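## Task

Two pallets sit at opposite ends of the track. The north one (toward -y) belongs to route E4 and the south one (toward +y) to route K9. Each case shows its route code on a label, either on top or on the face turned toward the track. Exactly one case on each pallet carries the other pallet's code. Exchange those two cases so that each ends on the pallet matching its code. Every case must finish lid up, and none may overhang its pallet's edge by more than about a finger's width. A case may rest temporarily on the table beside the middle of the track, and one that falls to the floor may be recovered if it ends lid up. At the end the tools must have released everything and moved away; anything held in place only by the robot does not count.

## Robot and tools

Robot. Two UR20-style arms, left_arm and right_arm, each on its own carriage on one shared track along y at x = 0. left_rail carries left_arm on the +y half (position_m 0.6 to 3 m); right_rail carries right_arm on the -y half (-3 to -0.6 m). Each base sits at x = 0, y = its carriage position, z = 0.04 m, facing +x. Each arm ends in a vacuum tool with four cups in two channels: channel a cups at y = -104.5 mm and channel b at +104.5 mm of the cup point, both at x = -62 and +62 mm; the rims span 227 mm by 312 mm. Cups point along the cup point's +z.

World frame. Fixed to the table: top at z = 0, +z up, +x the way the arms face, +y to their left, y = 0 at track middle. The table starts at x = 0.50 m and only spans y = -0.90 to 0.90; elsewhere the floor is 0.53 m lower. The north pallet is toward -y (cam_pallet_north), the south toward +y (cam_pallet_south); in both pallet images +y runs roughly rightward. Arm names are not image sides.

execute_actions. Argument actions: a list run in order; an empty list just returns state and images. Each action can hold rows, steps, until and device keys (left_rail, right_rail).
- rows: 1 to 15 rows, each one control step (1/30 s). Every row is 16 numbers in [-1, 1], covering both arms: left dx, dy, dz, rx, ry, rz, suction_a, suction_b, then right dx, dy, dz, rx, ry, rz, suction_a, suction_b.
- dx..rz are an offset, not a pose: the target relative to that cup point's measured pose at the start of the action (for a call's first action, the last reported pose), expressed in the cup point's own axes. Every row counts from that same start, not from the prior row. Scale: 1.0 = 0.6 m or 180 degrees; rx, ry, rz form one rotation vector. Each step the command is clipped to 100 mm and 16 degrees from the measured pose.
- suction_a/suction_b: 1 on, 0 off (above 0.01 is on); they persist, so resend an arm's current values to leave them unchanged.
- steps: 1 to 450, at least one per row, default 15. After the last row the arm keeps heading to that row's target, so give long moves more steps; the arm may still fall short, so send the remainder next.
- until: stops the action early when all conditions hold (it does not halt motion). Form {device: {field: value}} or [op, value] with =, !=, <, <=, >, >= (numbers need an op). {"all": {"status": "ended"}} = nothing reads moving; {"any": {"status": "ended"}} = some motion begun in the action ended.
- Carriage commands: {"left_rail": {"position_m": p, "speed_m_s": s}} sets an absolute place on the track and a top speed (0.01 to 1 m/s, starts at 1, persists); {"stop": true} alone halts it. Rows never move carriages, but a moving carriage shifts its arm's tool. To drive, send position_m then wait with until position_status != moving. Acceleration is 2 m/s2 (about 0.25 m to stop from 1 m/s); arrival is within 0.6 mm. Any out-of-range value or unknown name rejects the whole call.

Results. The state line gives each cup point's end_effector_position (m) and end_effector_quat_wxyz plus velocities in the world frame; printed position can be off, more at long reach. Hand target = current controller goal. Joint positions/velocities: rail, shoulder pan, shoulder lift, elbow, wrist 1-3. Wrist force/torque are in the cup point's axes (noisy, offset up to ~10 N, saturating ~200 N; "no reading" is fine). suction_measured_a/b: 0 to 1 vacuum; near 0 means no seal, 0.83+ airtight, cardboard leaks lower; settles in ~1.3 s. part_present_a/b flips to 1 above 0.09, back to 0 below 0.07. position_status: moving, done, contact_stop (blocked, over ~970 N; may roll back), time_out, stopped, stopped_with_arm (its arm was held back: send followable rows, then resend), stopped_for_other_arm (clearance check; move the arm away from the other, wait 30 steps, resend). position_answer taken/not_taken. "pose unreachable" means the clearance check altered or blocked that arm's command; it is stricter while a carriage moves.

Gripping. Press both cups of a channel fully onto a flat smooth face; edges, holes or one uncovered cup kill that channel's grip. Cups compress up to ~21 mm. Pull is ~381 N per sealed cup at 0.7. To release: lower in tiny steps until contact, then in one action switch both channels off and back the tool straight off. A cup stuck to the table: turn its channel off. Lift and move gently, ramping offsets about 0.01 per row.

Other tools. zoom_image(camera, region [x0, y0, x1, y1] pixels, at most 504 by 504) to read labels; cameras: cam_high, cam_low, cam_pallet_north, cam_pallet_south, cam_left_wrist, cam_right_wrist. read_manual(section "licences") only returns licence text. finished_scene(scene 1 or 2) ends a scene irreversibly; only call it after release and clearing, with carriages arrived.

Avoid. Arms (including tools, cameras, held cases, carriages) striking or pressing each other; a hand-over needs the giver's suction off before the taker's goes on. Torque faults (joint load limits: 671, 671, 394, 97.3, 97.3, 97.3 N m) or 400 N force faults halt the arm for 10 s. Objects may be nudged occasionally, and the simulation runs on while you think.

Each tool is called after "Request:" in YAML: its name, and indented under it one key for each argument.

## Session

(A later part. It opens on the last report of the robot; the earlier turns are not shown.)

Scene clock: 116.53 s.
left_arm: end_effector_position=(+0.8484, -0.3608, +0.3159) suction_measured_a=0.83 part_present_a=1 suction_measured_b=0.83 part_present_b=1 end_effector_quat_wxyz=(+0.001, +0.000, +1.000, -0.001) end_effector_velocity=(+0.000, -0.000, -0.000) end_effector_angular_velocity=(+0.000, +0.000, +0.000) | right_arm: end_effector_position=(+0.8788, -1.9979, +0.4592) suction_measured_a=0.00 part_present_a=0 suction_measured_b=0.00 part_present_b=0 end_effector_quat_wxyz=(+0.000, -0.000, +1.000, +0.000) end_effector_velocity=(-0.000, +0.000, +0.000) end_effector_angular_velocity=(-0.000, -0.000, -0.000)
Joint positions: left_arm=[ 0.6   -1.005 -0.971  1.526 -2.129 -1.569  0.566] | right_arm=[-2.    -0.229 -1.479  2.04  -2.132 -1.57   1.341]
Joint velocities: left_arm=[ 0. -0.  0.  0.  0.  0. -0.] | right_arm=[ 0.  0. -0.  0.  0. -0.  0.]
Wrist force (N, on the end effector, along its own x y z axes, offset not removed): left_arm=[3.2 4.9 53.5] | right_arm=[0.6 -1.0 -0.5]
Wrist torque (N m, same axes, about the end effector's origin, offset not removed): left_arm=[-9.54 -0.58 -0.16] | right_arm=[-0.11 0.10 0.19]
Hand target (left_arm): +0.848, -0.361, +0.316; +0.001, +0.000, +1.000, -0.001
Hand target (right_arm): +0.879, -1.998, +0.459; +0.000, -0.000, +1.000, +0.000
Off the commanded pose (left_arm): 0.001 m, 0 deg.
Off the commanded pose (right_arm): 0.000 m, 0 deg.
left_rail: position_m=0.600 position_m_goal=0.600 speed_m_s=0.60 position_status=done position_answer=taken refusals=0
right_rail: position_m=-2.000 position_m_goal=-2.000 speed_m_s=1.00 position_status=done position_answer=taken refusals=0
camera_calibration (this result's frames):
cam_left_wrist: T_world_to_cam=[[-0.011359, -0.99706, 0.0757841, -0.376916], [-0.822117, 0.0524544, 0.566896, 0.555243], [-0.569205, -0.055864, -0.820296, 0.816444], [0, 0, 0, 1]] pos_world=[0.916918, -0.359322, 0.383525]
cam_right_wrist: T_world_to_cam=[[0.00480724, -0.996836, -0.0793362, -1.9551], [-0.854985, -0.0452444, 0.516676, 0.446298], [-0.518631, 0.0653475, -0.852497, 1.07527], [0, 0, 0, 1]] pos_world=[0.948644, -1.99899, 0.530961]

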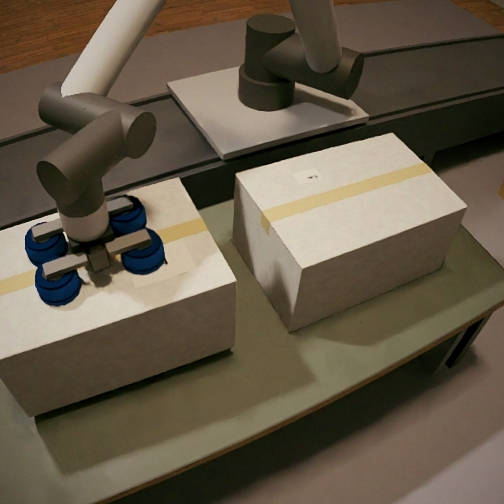

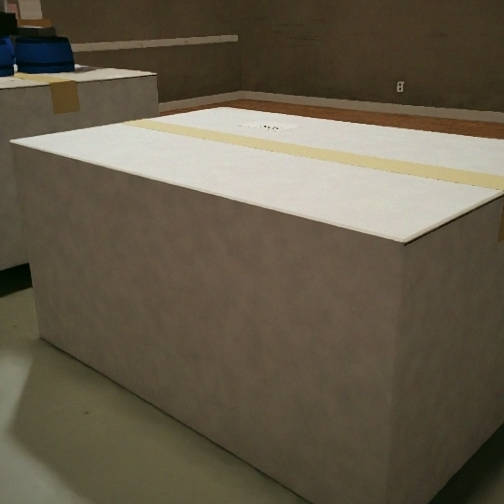

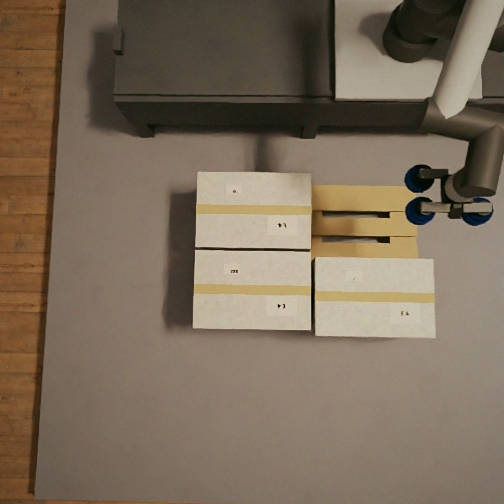

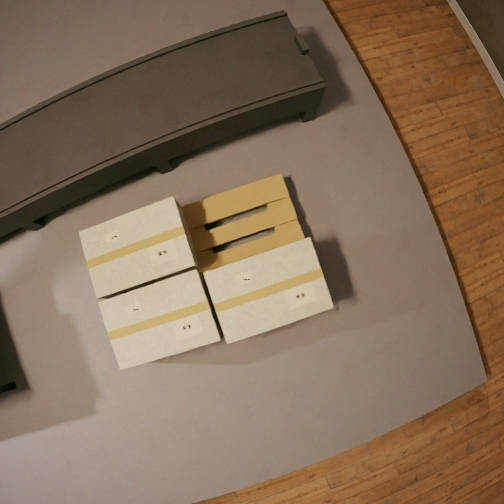

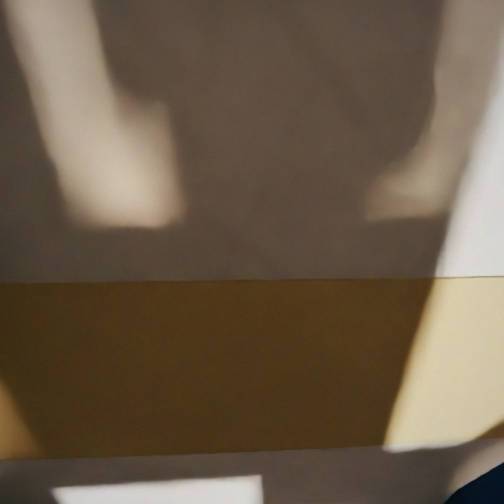

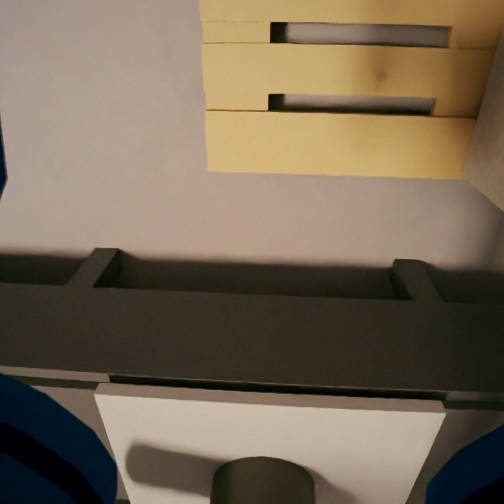

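Request:
execute_actions:
  actions:
    - {"right_rail":{"position_m":-2.115},"rows":[[0,0,0.058,0,0,0,1,1,-0.643,0,0,0,0,0,0,0]],"steps":60}
    - {"rows":[[0,0,-0.25,0,0,0,0,0,0,0,0.88,0,0,0,0,0]],"steps":70}
    - {"rows":[[-0.048,0.6,0,0,0,0,0,0,0,0,0.065,0,0,0,1,1]],"steps":50}
    - {"rows":[[0,0.604,0,0,0,0,0,0,0,0,0,0,0,0,1,1]],"steps":50}
    - {"rows":[[0,0,0.2,0,0,0,0,0,0,0,-0.02,0,0,0,1,1]],"steps":40}
    - {"rows":[[0,0,0.045,0,0,0,1,1,0.068,0,0,0,0,0,1,1]],"steps":50}

Scene clock: 135.17 s.
left_arm: end_effector_position=(+0.8784, +0.3613, +0.2832) suction_measured_a=0.83 part_present_a=1 suction_measured_b=0.83 part_present_b=1 end_effector_quat_wxyz=(+0.002, +0.000, +1.000, -0.001) end_effector_velocity=(-0.000, +0.000, -0.000) end_effector_angular_velocity=(+0.000, +0.000, +0.000) | right_arm: end_effector_position=(+1.2246, -2.1127, -0.0952) suction_measured_a=0.90 part_present_a=1 suction_measured_b=0.90 part_present_b=1 end_effector_quat_wxyz=(+0.000, -0.000, +1.000, +0.000) end_effector_velocity=(+0.000, -0.000, +0.000) end_effector_angular_velocity=(+0.000, -0.000, -0.000)
Joint positions: left_arm=[ 0.6   -0.488 -1.297  2.122 -2.399 -1.57   1.083] | right_arm=[-2.115 -0.163 -0.678  1.705 -2.598 -1.57   1.407]
Joint velocities: left_arm=[ 0. -0.  0.  0. -0. -0. -0.] | right_arm=[ 0. -0. -0. -0.  0.  0.  0.]
Wrist force (N, on the end effector, along its own x y z axes, offset not removed): left_arm=[4.4 3.5 16.6] | right_arm=[-0.1 -1.6 35.3]
Wrist torque (N m, same axes, about the end effector's origin, offset not removed): left_arm=[-3.15 -0.09 -0.11] | right_arm=[-10.83 -2.21 0.12]
Hand target (left_arm): +0.878, +0.361, +0.283; +0.002, +0.000, +1.000, -0.001
Hand target (right_arm): +1.225, -2.113, -0.095; +0.000, -0.000, +1.000, +0.000
Off the commanded pose (left_arm): 0.000 m, 0 deg.
Off the commanded pose (right_arm): 0.000 m, 0 deg.
left_rail: position_m=0.600 position_m_goal=0.600 speed_m_s=0.60 position_status=done position_answer=taken refusals=0
right_rail: position_m=-2.115 position_m_goal=-2.115 speed_m_s=1.00 position_status=done position_answer=taken refusals=0
camera_calibration (this result's frames):
cam_left_wrist: T_world_to_cam=[[-0.011427, -0.997073, 0.0755959, 0.346033], [-0.822332, 0.0523821, 0.566591, 0.560816], [-0.568893, -0.0556905, -0.820524, 0.84681], [0, 0, 0, 1]] pos_world=[0.946876, 0.362803, 0.350915]
cam_right_wrist: T_world_to_cam=[[0.00483156, -0.996848, -0.0791824, -2.11517], [-0.854937, -0.0451914, 0.51676, 1.02327], [-0.51871, 0.0651991, -0.85246, 0.789259], [0, 0, 0, 1]] pos_world=[1.29444, -2.11372, -0.0234561]

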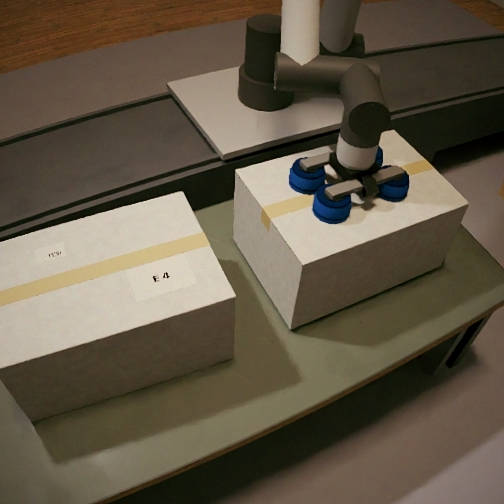

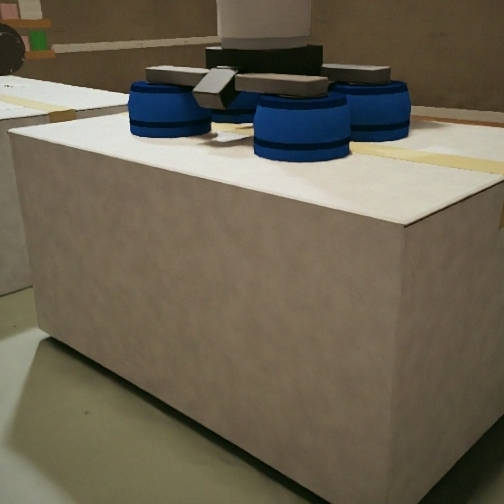

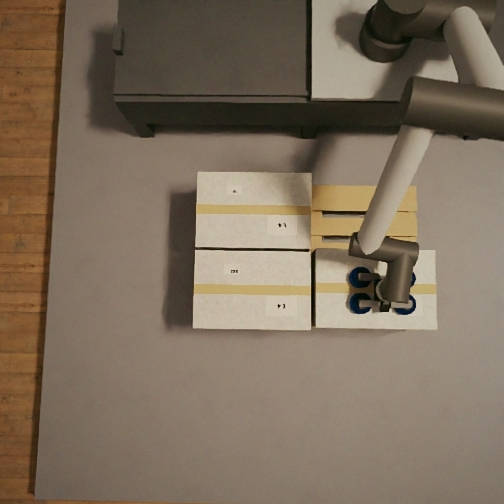

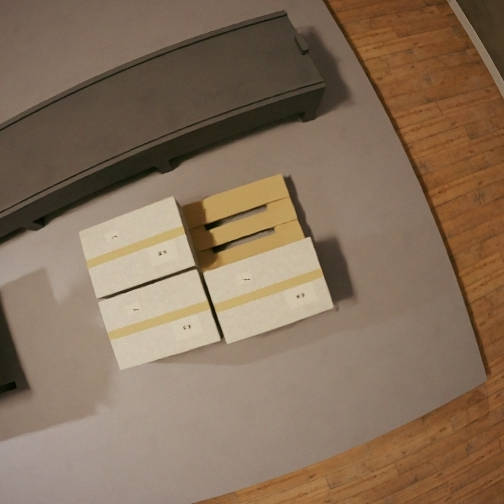

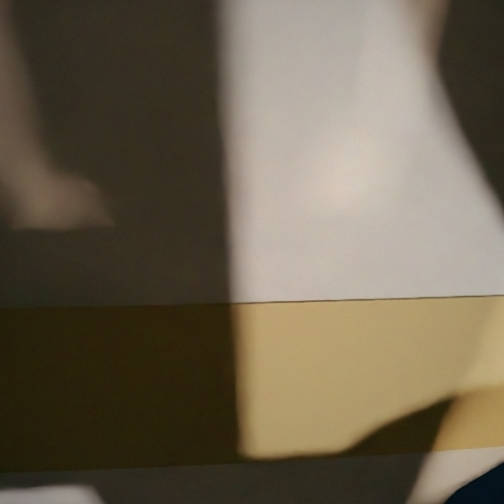

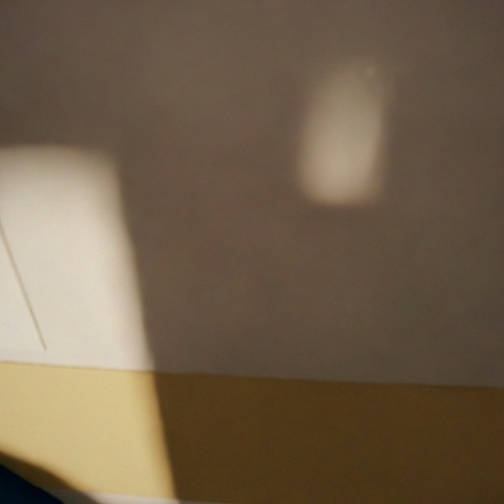

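Request:
execute_actions:
  actions:
    - {"rows":[[0,0,-0.03,0,0,0,1,1,0,0,0.025,0,0,0,1,1],[0,0,-0.15,0,0,0,1,1,0,0,0.025,0,0,0,1,1]],"steps":40}
    - {"rows":[[0.155,0.398,0,0,0,0,1,1,0,0,-0.9,0,0,0,0,0]],"steps":80}
    - {"left_rail":{"position_m":2.766},"rows":[[0,0,0,0,0,0,1,1,0.63,0,0,0,0,0,0,0]],"steps":200,"until":{"all":{"status":"ended"}}}
    - {"right_rail":{"position_m":-0.6},"steps":120,"until":{"all":{"status":"ended"}}}
    - {"rows":[[0,0,0.5,0,0,0,1,1,0,0.4,0.1,0,0,0,0,0]],"steps":70}

Scene clock: 155.93 s.
left_arm: end_effector_position=(+0.7866, +2.7664, +0.0724) suction_measured_a=0.83 part_present_a=1 suction_measured_b=0.83 part_present_b=1 end_effector_quat_wxyz=(+0.002, +0.000, +1.000, -0.000) end_effector_velocity=(+0.000, -0.000, -0.000) end_effector_angular_velocity=(+0.000, +0.000, +0.000) | right_arm: end_effector_position=(+0.8454, -0.3580, +0.3690) suction_measured_a=0.00 part_present_a=0 suction_measured_b=0.00 part_present_b=0 end_effector_quat_wxyz=(+0.000, -0.000, +1.000, +0.000) end_effector_velocity=(+0.000, +0.000, -0.000) end_effector_angular_velocity=(-0.000, -0.000, -0.000)
Joint positions: left_arm=[ 2.766 -0.258 -1.122  2.377 -2.829 -1.571  1.313] | right_arm=[-0.6    0.048 -1.408  2.109 -2.272 -1.571  1.618]
Joint velocities: left_arm=[ 0.  0.  0. -0. -0. -0. -0.] | right_arm=[ 0.  0.  0. -0.  0. -0.  0.]
Wrist force (N, on the end effector, along its own x y z axes, offset not removed): left_arm=[1.2 0.0 15.5] | right_arm=[-3.1 -2.0 -1.1]
Wrist torque (N m, same axes, about the end effector's origin, offset not removed): left_arm=[-3.58 0.39 -0.12] | right_arm=[-0.21 0.54 0.24]
Hand target (left_arm): +0.787, +2.766, +0.072; +0.002, +0.000, +1.000, -0.000
Hand target (right_arm): +0.845, -0.358, +0.369; +0.000, -0.000, +1.000, +0.000
Off the commanded pose (left_arm): 0.001 m, 0 deg.
Off the commanded pose (right_arm): 0.000 m, 0 deg.
left_rail: position_m=2.766 position_m_goal=2.766 speed_m_s=0.60 position_status=done position_answer=taken refusals=0
right_rail: position_m=-0.600 position_m_goal=-0.600 speed_m_s=1.00 position_status=done position_answer=taken refusals=0
camera_calibration (this result's frames):
cam_left_wrist: T_world_to_cam=[[-0.0114648, -0.997082, 0.0754708, 2.75904], [-0.822404, 0.0523349, 0.566491, 0.479034], [-0.568788, -0.0555728, -0.820604, 0.755179], [0, 0, 0, 1]] pos_world=[0.855128, 2.76789, 0.140108]
cam_right_wrist: T_world_to_cam=[[0.0048843, -0.996876, -0.0788324, -0.327607], [-0.854829, -0.0450684, 0.516949, 0.538396], [-0.518887, 0.0648633, -0.852378, 0.873884], [0, 0, 0, 1]] pos_world=[0.915284, -0.359002, 0.440731]

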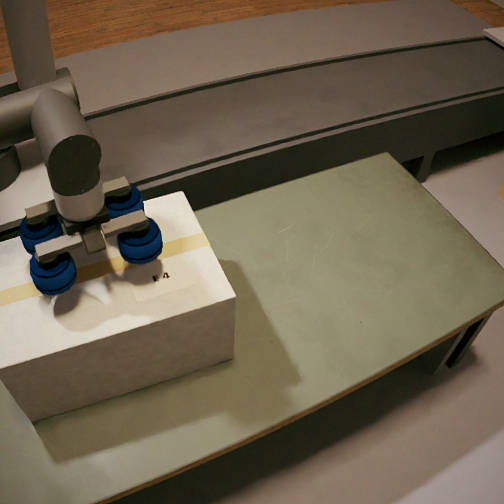

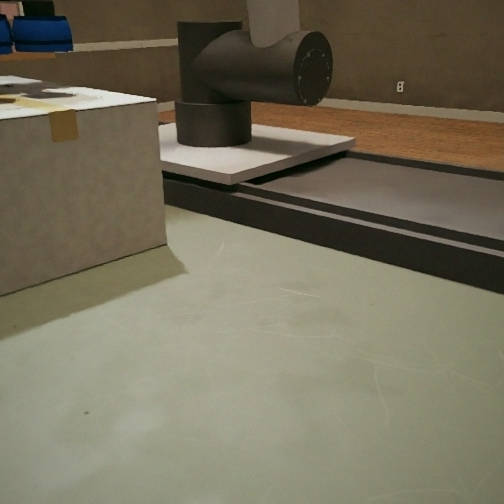

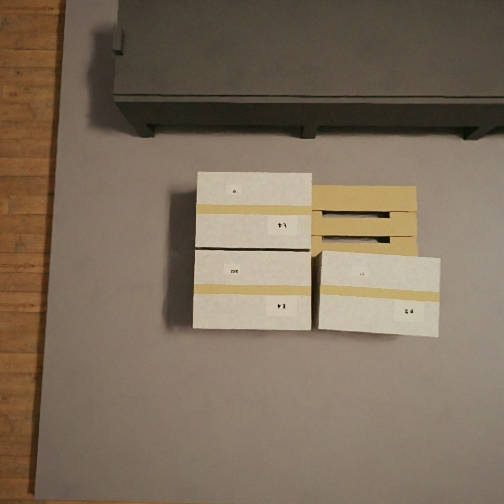

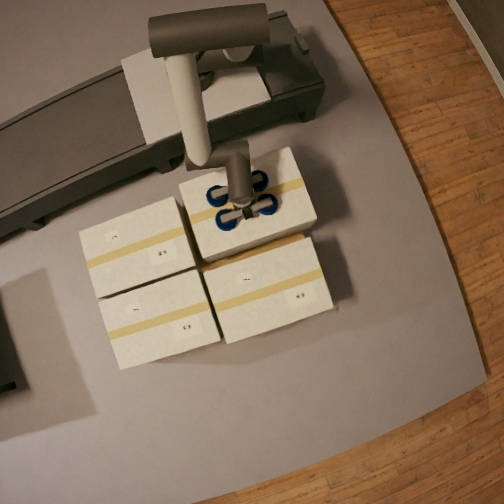

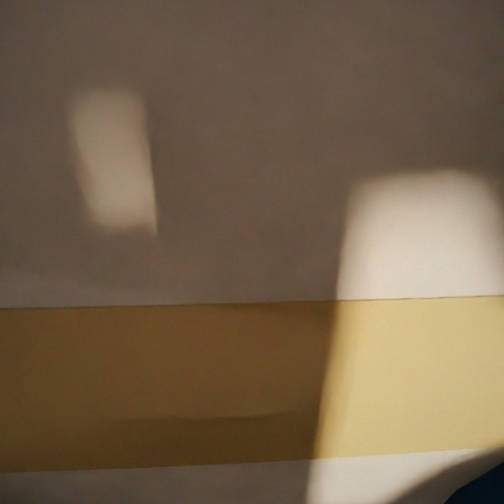

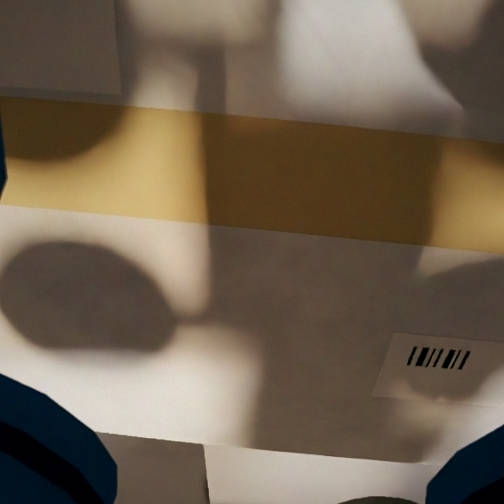

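Request:
execute_actions:
  actions:
    - {"rows":[[0,0,0.29,0,0,0,1,1,0,0,0.145,0,0,0,1,1]],"steps":60}
    - {"rows":[[0,0,0.022,0,0,0,1,1,0,0,-0.03,0,0,0,1,1]],"steps":25}
    - {"rows":[[0,0,-0.3,0,0,0,0,0,0.06,0.2,-0.15,0,0,0,1,1]],"steps":50}
    - {"rows":[[-0.715,0,0,0,0,0,0,0,0,-0.6,0,0,0,0,1,1]],"steps":70}
    - {"right_rail":{"position_m":-2.115,"speed_m_s":0.6},"rows":[[0,0,0.27,0,0,0,0,0,0,0,0,0,0,0,1,1]],"steps":150,"until":{"all":{"status":"ended"}}}
    - {"rows":[[0,0,0.035,0,0,0,1,1,0,0,0.5,0,0,0,1,1]],"steps":70}

Scene clock: 175.60 s.
left_arm: end_effector_position=(+1.2163, +2.7659, -0.1160) suction_measured_a=0.83 part_present_a=1 suction_measured_b=0.83 part_present_b=1 end_effector_quat_wxyz=(+0.002, +0.000, +1.000, -0.000) end_effector_velocity=(-0.000, -0.000, -0.000) end_effector_angular_velocity=(+0.000, +0.000, -0.000) | right_arm: end_effector_position=(+0.8104, -2.1132, +0.0902) suction_measured_a=0.90 part_present_a=1 suction_measured_b=0.90 part_present_b=1 end_effector_quat_wxyz=(+0.000, -0.000, +1.000, +0.000) end_effector_velocity=(-0.000, +0.000, -0.000) end_effector_angular_velocity=(+0.000, +0.000, -0.000)
Joint positions: left_arm=[ 2.766 -0.166 -0.661  1.717 -2.63  -1.571  1.405] | right_arm=[-2.115 -0.249 -1.136  2.338 -2.774 -1.57   1.321]
Joint velocities: left_arm=[ 0. -0.  0. -0.  0. -0. -0.] | right_arm=[ 0.  0.  0. -0.  0.  0.  0.]
Wrist force (N, on the end effector, along its own x y z axes, offset not removed): left_arm=[23.0 13.0 -33.0] | right_arm=[-0.4 1.4 54.7]
Wrist torque (N m, same axes, about the end effector's origin, offset not removed): left_arm=[-0.10 -1.63 -0.47] | right_arm=[-9.50 0.11 0.27]
Hand target (left_arm): +1.216, +2.766, -0.116; +0.002, +0.000, +1.000, -0.000
Hand target (right_arm): +0.810, -2.113, +0.090; +0.000, -0.000, +1.000, +0.000
Off the commanded pose (left_arm): 0.000 m, 0 deg.
Off the commanded pose (right_arm): 0.000 m, 0 deg.
left_rail: position_m=2.766 position_m_goal=2.766 speed_m_s=0.60 position_status=done position_answer=taken refusals=0
right_rail: position_m=-2.115 position_m_goal=-2.115 speed_m_s=0.60 position_status=done position_answer=taken refusals=0
camera_calibration (this result's frames):
cam_left_wrist: T_world_to_cam=[[-0.0114603, -0.99709, 0.0753668, 2.77771], [-0.822468, 0.052266, 0.566405, 0.939417], [-0.568696, -0.0554956, -0.820674, 0.844601], [0, 0, 0, 1]] pos_world=[1.28479, 2.7674, -0.0482955]
cam_right_wrist: T_world_to_cam=[[0.00485965, -0.996831, -0.0793941, -2.09902], [-0.85508, -0.045307, 0.516513, 0.573234], [-0.518473, 0.0653782, -0.852591, 0.732666], [0, 0, 0, 1]] pos_world=[0.880229, -2.1143, 0.161932]

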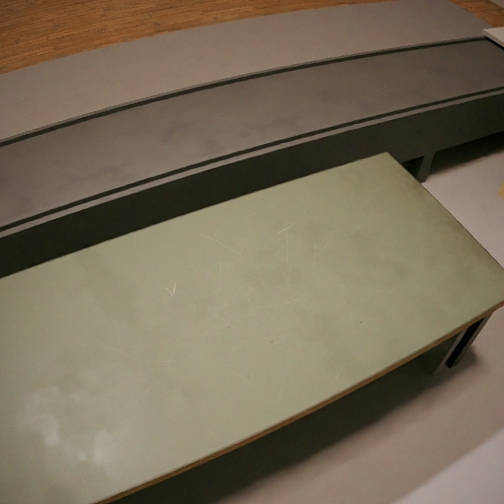

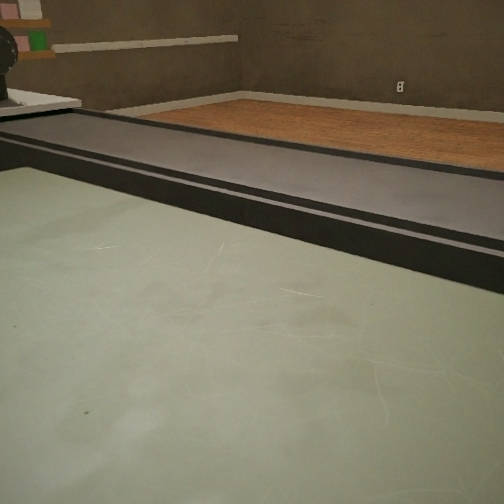

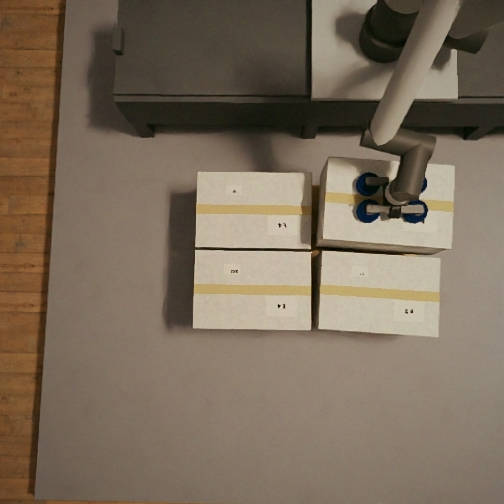

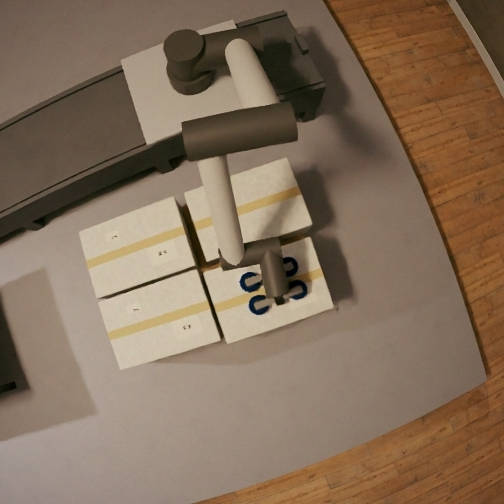

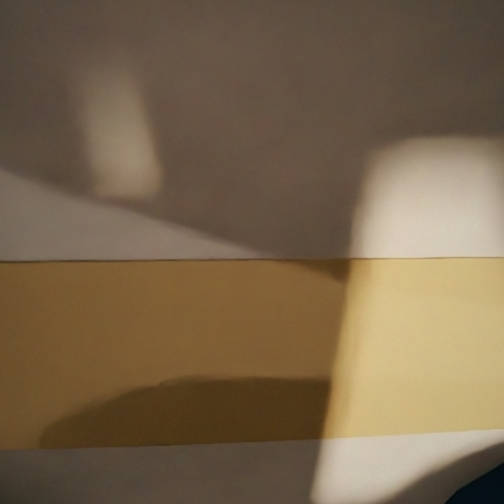

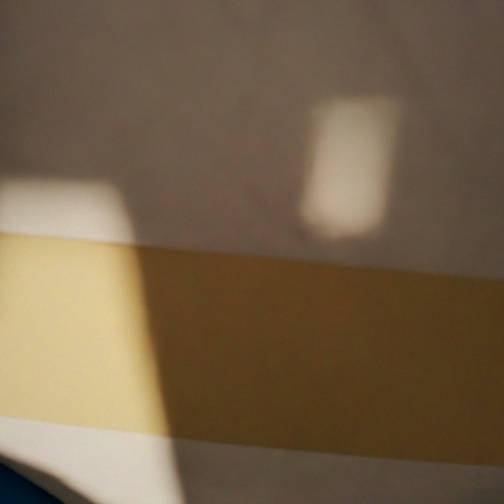

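Request:
execute_actions:
  actions:
    - {"rows":[[0,0,-0.035,0,0,0,1,1,0,0,0.31,0,0,0,1,1]],"steps":50}
    - {"rows":[[0.055,0,0,0,0,0,1,1,0,0,0.028,0,0,0,1,1]],"steps":35}
    - {"rows":[[0,0,0.03,0,0,0,1,1,0,0,-0.4,0,0,0,0,0]],"steps":45}
    - {"rows":[[0,0,-0.6,0,0,0,0,0,-0.73,0.04,0,0,0,0,0,0]],"steps":70}

Scene clock: 189.50 s.
left_arm: end_effector_position=(+1.1818, +2.7662, +0.2471) suction_measured_a=0.00 part_present_a=0 suction_measured_b=0.00 part_present_b=0 end_effector_quat_wxyz=(+0.002, +0.000, +1.000, -0.000) end_effector_velocity=(+0.000, -0.000, +0.000) end_effector_angular_velocity=(-0.000, -0.000, -0.000) | right_arm: end_effector_position=(+1.2482, -2.0886, +0.1280) suction_measured_a=0.00 part_present_a=0 suction_measured_b=0.00 part_present_b=0 end_effector_quat_wxyz=(+0.000, -0.000, +1.000, +0.000) end_effector_velocity=(+0.000, -0.000, -0.000) end_effector_angular_velocity=(+0.000, +0.000, +0.000)
Joint positions: left_arm=[ 2.766 -0.171 -1.019  1.73  -2.285 -1.571  1.401] | right_arm=[-2.115 -0.141 -0.866  1.653 -2.359 -1.57   1.429]
Joint velocities: left_arm=[ 0. -0. -0. -0.  0. -0.  0.] | right_arm=[ 0.  0.  0. -0.  0. -0. -0.]
Wrist force (N, on the end effector, along its own x y z axes, offset not removed): left_arm=[1.9 -3.9 0.3] | right_arm=[-0.1 0.2 -0.9]
Wrist torque (N m, same axes, about the end effector's origin, offset not removed): left_arm=[-0.88 -0.03 -0.09] | right_arm=[0.13 0.30 0.27]
Hand target (left_arm): +1.182, +2.766, +0.247; +0.002, +0.000, +1.000, -0.000
Hand target (right_arm): +1.248, -2.088, +0.128; +0.000, -0.000, +1.000, +0.000
Off the commanded pose (left_arm): 0.000 m, 0 deg.
Off the commanded pose (right_arm): 0.000 m, 0 deg.
left_rail: position_m=2.766 position_m_goal=2.766 speed_m_s=0.60 position_status=done position_answer=taken refusals=0
right_rail: position_m=-2.115 position_m_goal=-2.115 speed_m_s=0.60 position_status=done position_answer=taken refusals=0
camera_calibration (this result's frames):
cam_left_wrist: T_world_to_cam=[[-0.0114772, -0.99709, 0.0753691, 2.7502], [-0.822466, 0.0522814, 0.566407, 0.705302], [-0.568699, -0.0554878, -0.820672, 1.12296], [0, 0, 0, 1]] pos_world=[1.25028, 2.76763, 0.314815]
cam_right_wrist: T_world_to_cam=[[0.00484196, -0.996847, -0.079199, -2.07358], [-0.855002, -0.0452007, 0.516652, 0.92933], [-0.518603, 0.0652137, -0.852525, 0.990167], [0, 0, 0, 1]] pos_world=[1.31812, -2.08961, 0.199776]

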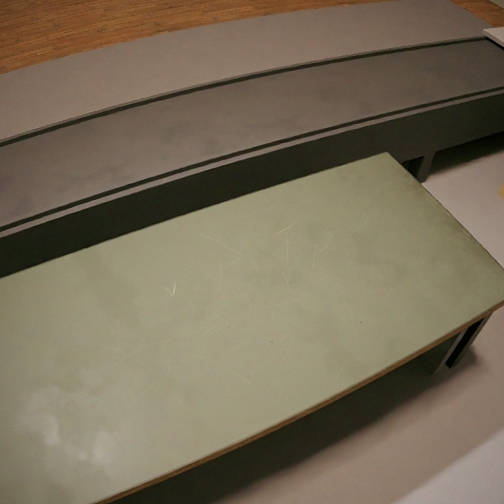

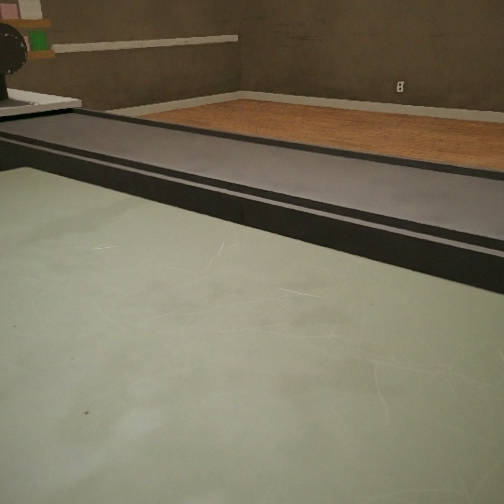

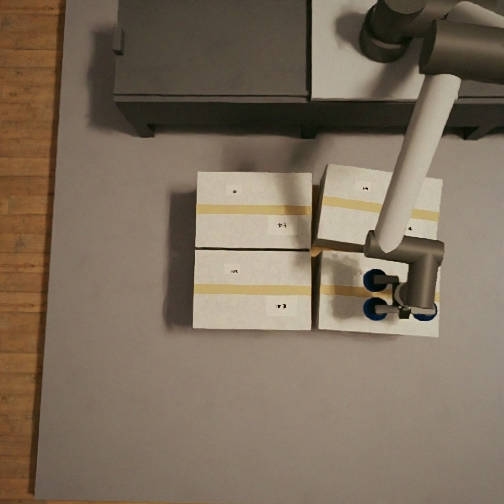

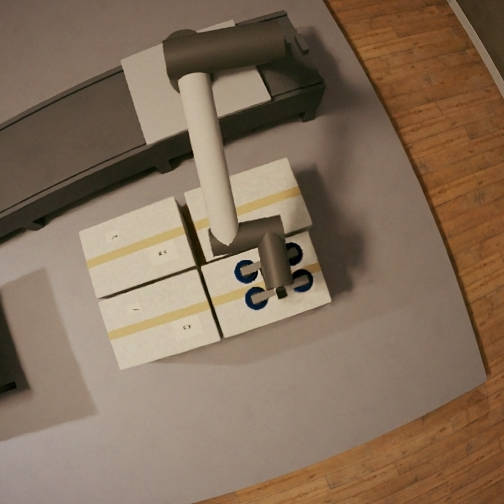

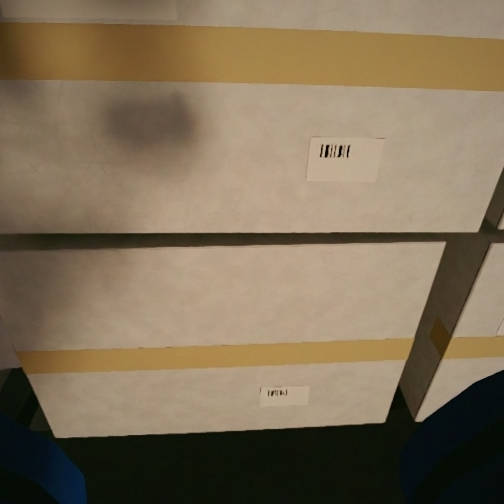

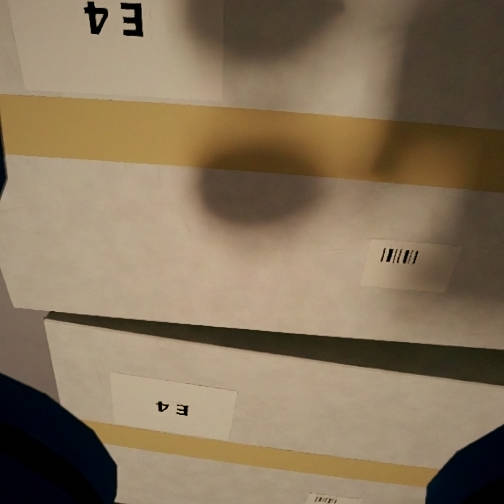

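Request:
execute_actions:
  actions:
    - {"rows":[[0,0,0,0,0,0,0,0,0.012,0,0.3,0,0,0.026,0,0]],"steps":50}
    - {"rows":[[0,0,0,0,0,0,0,0,0,0,0.085,0,0,0,1,1]],"steps":55}
    - {"rows":[[0,0,0,0,0,0,0,0,0,0,-0.03,0,0,0,1,1]],"steps":25}
    - {"rows":[[0,0,0,0,0,0,0,0,0.03,-0.05,0,0,0,-0.026,1,1]],"steps":40}
    - {"rows":[[0,0,0,0,0,0,0,0,0,0,0.028,0,0,0,1,1]],"steps":25}
    - {"rows":[[0,0,0,0,0,0,0,0,0,0,0,0,0,0,0,0]],"steps":15}
    - {"rows":[[0,0,0,0,0,0,0,0,0,0,-0.4,0,0,0,0,0]],"steps":45}
    - {"rows":[[0,0,0,0,0,0,0,0,0.67,0.05,0,0,0,0,0,0]],"steps":60}

Scene clock: 213.53 s.
left_arm: end_effector_position=(+1.1818, +2.7662, +0.2471) suction_measured_a=0.00 part_present_a=0 suction_measured_b=0.00 part_present_b=0 end_effector_quat_wxyz=(+0.002, +0.000, +1.000, -0.000) end_effector_velocity=(+0.000, -0.000, -0.000) end_effector_angular_velocity=(+0.000, +0.000, +0.000) | right_arm: end_effector_position=(+0.8188, -2.0875, +0.1377) suction_measured_a=0.00 part_present_a=0 suction_measured_b=0.00 part_present_b=0 end_effector_quat_wxyz=(+0.001, -0.000, +1.000, +0.000) end_effector_velocity=(-0.000, +0.000, +0.000) end_effector_angular_velocity=(-0.000, -0.000, +0.000)
Joint positions: left_arm=[ 2.766 -0.171 -1.019  1.73  -2.285 -1.571  1.401] | right_arm=[-2.115 -0.215 -1.2    2.313 -2.685 -1.57   1.355]
Joint velocities: left_arm=[ 0. -0.  0. -0.  0.  0. -0.] | right_arm=[ 0. -0. -0.  0. -0.  0. -0.]
Wrist force (N, on the end effector, along its own x y z axes, offset not removed): left_arm=[1.4 1.1 -4.8] | right_arm=[-1.8 0.9 -0.5]
Wrist torque (N m, same axes, about the end effector's origin, offset not removed): left_arm=[-0.22 0.14 -0.18] | right_arm=[0.12 0.42 0.39]
Hand target (left_arm): +1.182, +2.766, +0.247; +0.002, +0.000, +1.000, -0.000
Hand target (right_arm): +0.819, -2.087, +0.138; +0.001, -0.000, +1.000, +0.000
Off the commanded pose (left_arm): 0.000 m, 0 deg.
Off the commanded pose (right_arm): 0.000 m, 0 deg.
left_rail: position_m=2.766 position_m_goal=2.766 speed_m_s=0.60 position_status=done position_answer=taken refusals=0
right_rail: position_m=-2.115 position_m_goal=-2.115 speed_m_s=0.60 position_status=done position_answer=taken refusals=0
camera_calibration (this result's frames):
cam_left_wrist: T_world_to_cam=[[-0.0114772, -0.99709, 0.0753692, 2.7502], [-0.822466, 0.0522814, 0.566406, 0.705302], [-0.568698, -0.0554879, -0.820673, 1.12296], [0, 0, 0, 1]] pos_world=[1.25028, 2.76763, 0.314816]
cam_right_wrist: T_world_to_cam=[[0.00479307, -0.996853, -0.0791294, -2.06966], [-0.855268, -0.0450895, 0.516221, 0.557682], [-0.518164, 0.0652025, -0.852792, 0.775278], [0, 0, 0, 1]] pos_world=[0.888609, -2.08855, 0.209493]

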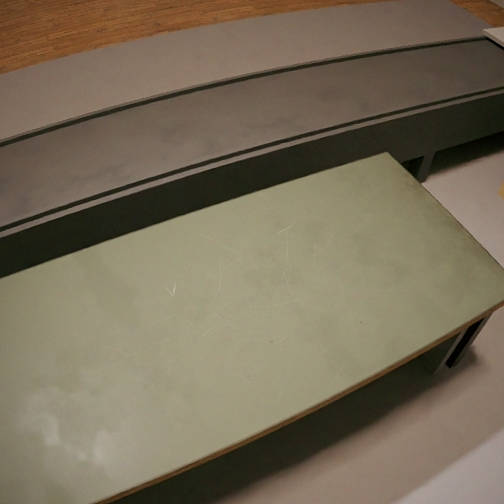

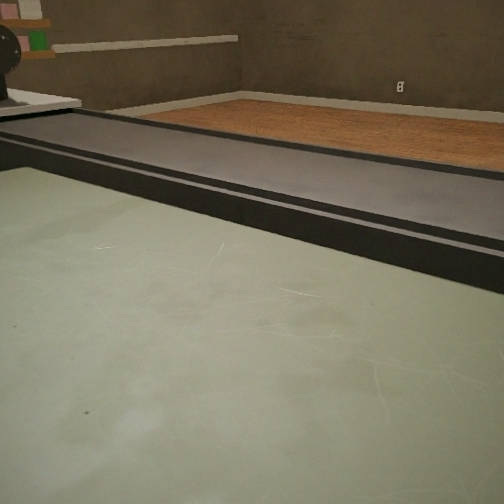

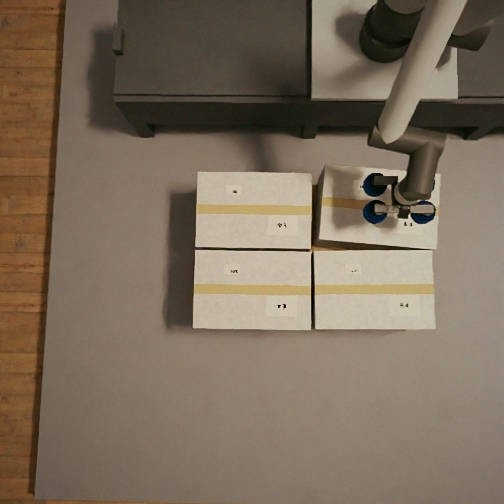

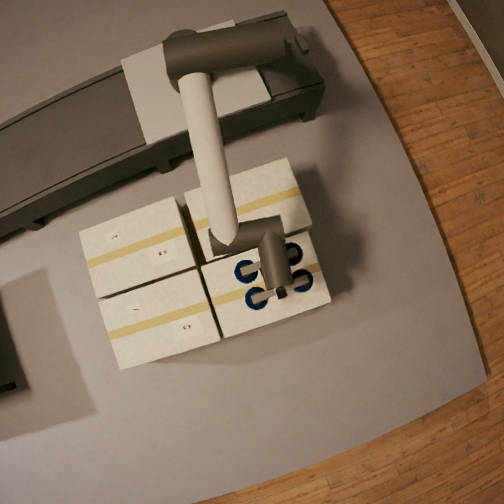

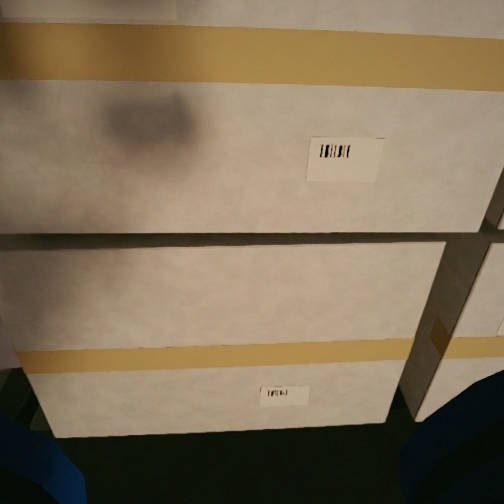

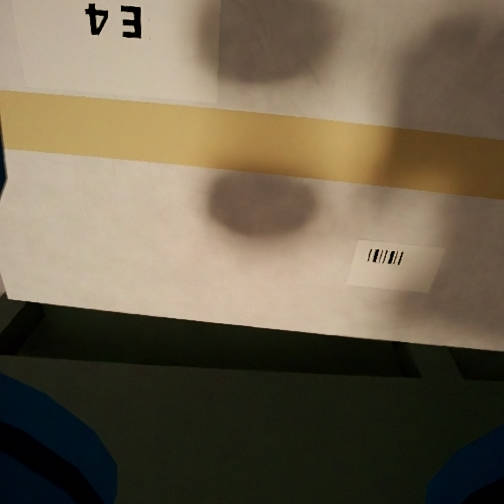

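Request:
execute_actions:
  actions:
    - {"rows":[[0,0,0,0,0,0,0,0,0.025,0,0.315,0,0,0.028,0,0]],"steps":50}
    - {"rows":[[0,0,0,0,0,0,0,0,0,0,0.085,0,0,0,1,1]],"steps":55}
    - {"rows":[[0,0,0,0,0,0,0,0,0,0,-0.03,0,0,0,1,1]],"steps":25}
    - {"rows":[[0,0,0,0,0,0,0,0,-0.02,-0.045,0,0,0,-0.028,1,1]],"steps":40}
    - {"rows":[[0,0,0,0,0,0,0,0,0,0,0.028,0,0,0,1,1]],"steps":25}
    - {"rows":[[0,0,0,0,0,0,0,0,0,0,0,0,0,0,0,0]],"steps":15}
    - {"rows":[[0,0,-0.3,0,0,0,0,0,0,0,-0.7,0,0,0,0,0]],"steps":55}
    - {"left_rail":{"position_m":1.6,"speed_m_s":1},"right_rail":{"position_m":-1.1,"speed_m_s":1},"steps":120,"until":{"all":{"status":"ended"}}}

Scene clock: 232.40 s.
left_arm: end_effector_position=(+1.1810, +1.5999, +0.4272) suction_measured_a=0.00 part_present_a=0 suction_measured_b=0.00 part_present_b=0 end_effector_quat_wxyz=(+0.002, +0.000, +1.000, -0.000) end_effector_velocity=(-0.000, +0.002, -0.000) end_effector_angular_velocity=(+0.000, +0.000, +0.002) | right_arm: end_effector_position=(+0.8131, -1.1002, +0.3190) suction_measured_a=0.00 part_present_a=0 suction_measured_b=0.00 part_present_b=0 end_effector_quat_wxyz=(+0.001, -0.000, +1.000, +0.000) end_effector_velocity=(-0.000, -0.000, -0.000) end_effector_angular_velocity=(+0.000, +0.000, -0.000)
Joint positions: left_arm=[ 1.6   -0.171 -1.139  1.63  -2.066 -1.571  1.401] | right_arm=[-1.1   -0.25  -1.431  2.231 -2.372 -1.57   1.32 ]
Joint velocities: left_arm=[ 0.     0.002  0.    -0.    -0.     0.     0.   ] | right_arm=[ 0. -0.  0. -0.  0. -0.  0.]
Wrist force (N, on the end effector, along its own x y z axes, offset not removed): left_arm=[5.3 0.4 0.3] | right_arm=[-3.8 -3.6 -2.1]
Wrist torque (N m, same axes, about the end effector's origin, offset not removed): left_arm=[-0.32 -0.37 -0.23] | right_arm=[-0.44 0.71 0.10]
Hand target (left_arm): +1.181, +1.600, +0.427; +0.002, +0.000, +1.000, -0.000
Hand target (right_arm): +0.813, -1.100, +0.319; +0.001, -0.000, +1.000, +0.000
Off the commanded pose (left_arm): 0.000 m, 0 deg.
Off the commanded pose (right_arm): 0.001 m, 0 deg.
left_rail: position_m=1.600 position_m_goal=1.600 speed_m_s=1.00 position_status=done position_answer=taken refusals=0
right_rail: position_m=-1.100 position_m_goal=-1.100 speed_m_s=1.00 position_status=done position_answer=taken refusals=0
camera_calibration (this result's frames):
cam_left_wrist: T_world_to_cam=[[-0.0115897, -0.997085, 0.0754131, 1.57384], [-0.822467, 0.0523984, 0.566394, 0.663389], [-0.568694, -0.0554604, -0.820677, 1.20557], [0, 0, 0, 1]] pos_world=[1.24945, 1.60135, 0.494953]
cam_right_wrist: T_world_to_cam=[[0.00493293, -0.996869, -0.0789223, -1.07132], [-0.855422, -0.0450821, 0.515966, 0.503949], [-0.517908, 0.0649667, -0.852966, 0.862195], [0, 0, 0, 1]] pos_world=[0.882912, -1.10126, 0.39085]

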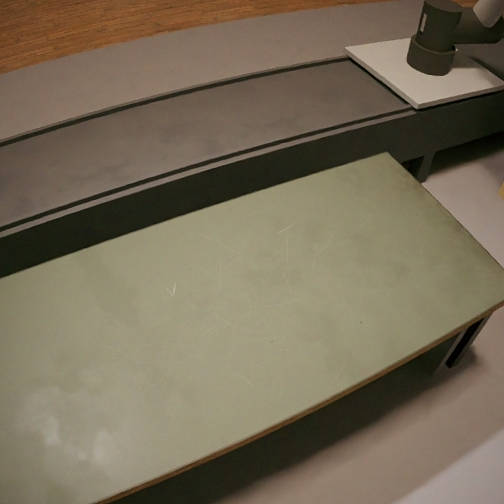

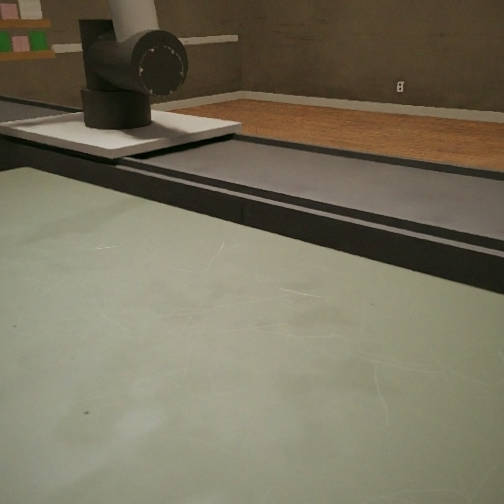

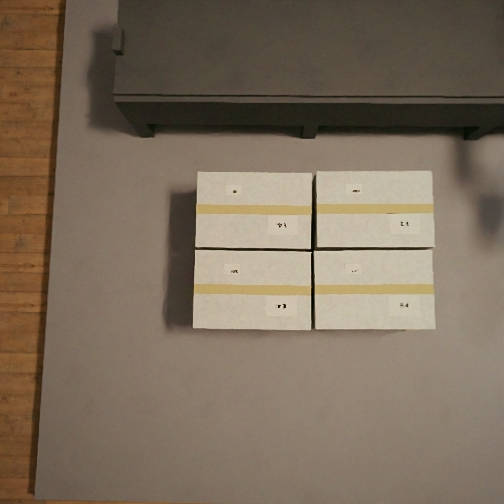

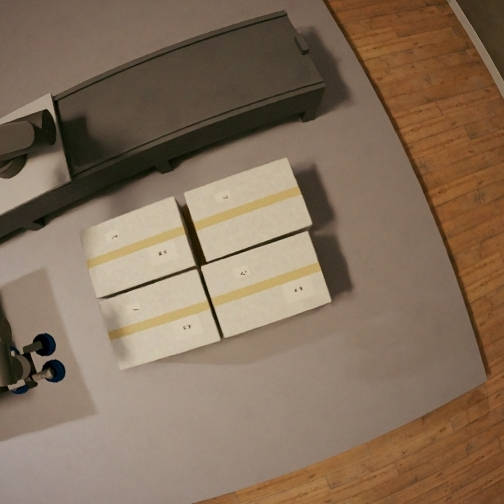

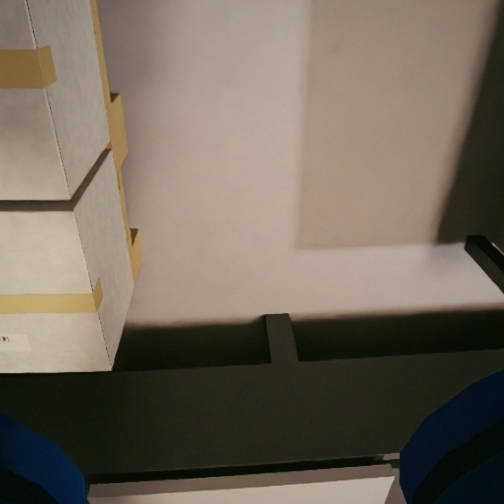

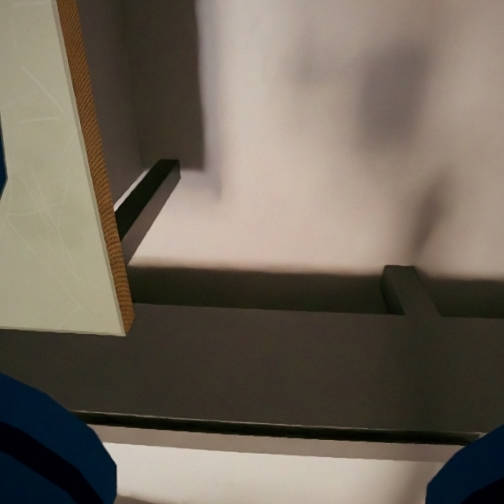

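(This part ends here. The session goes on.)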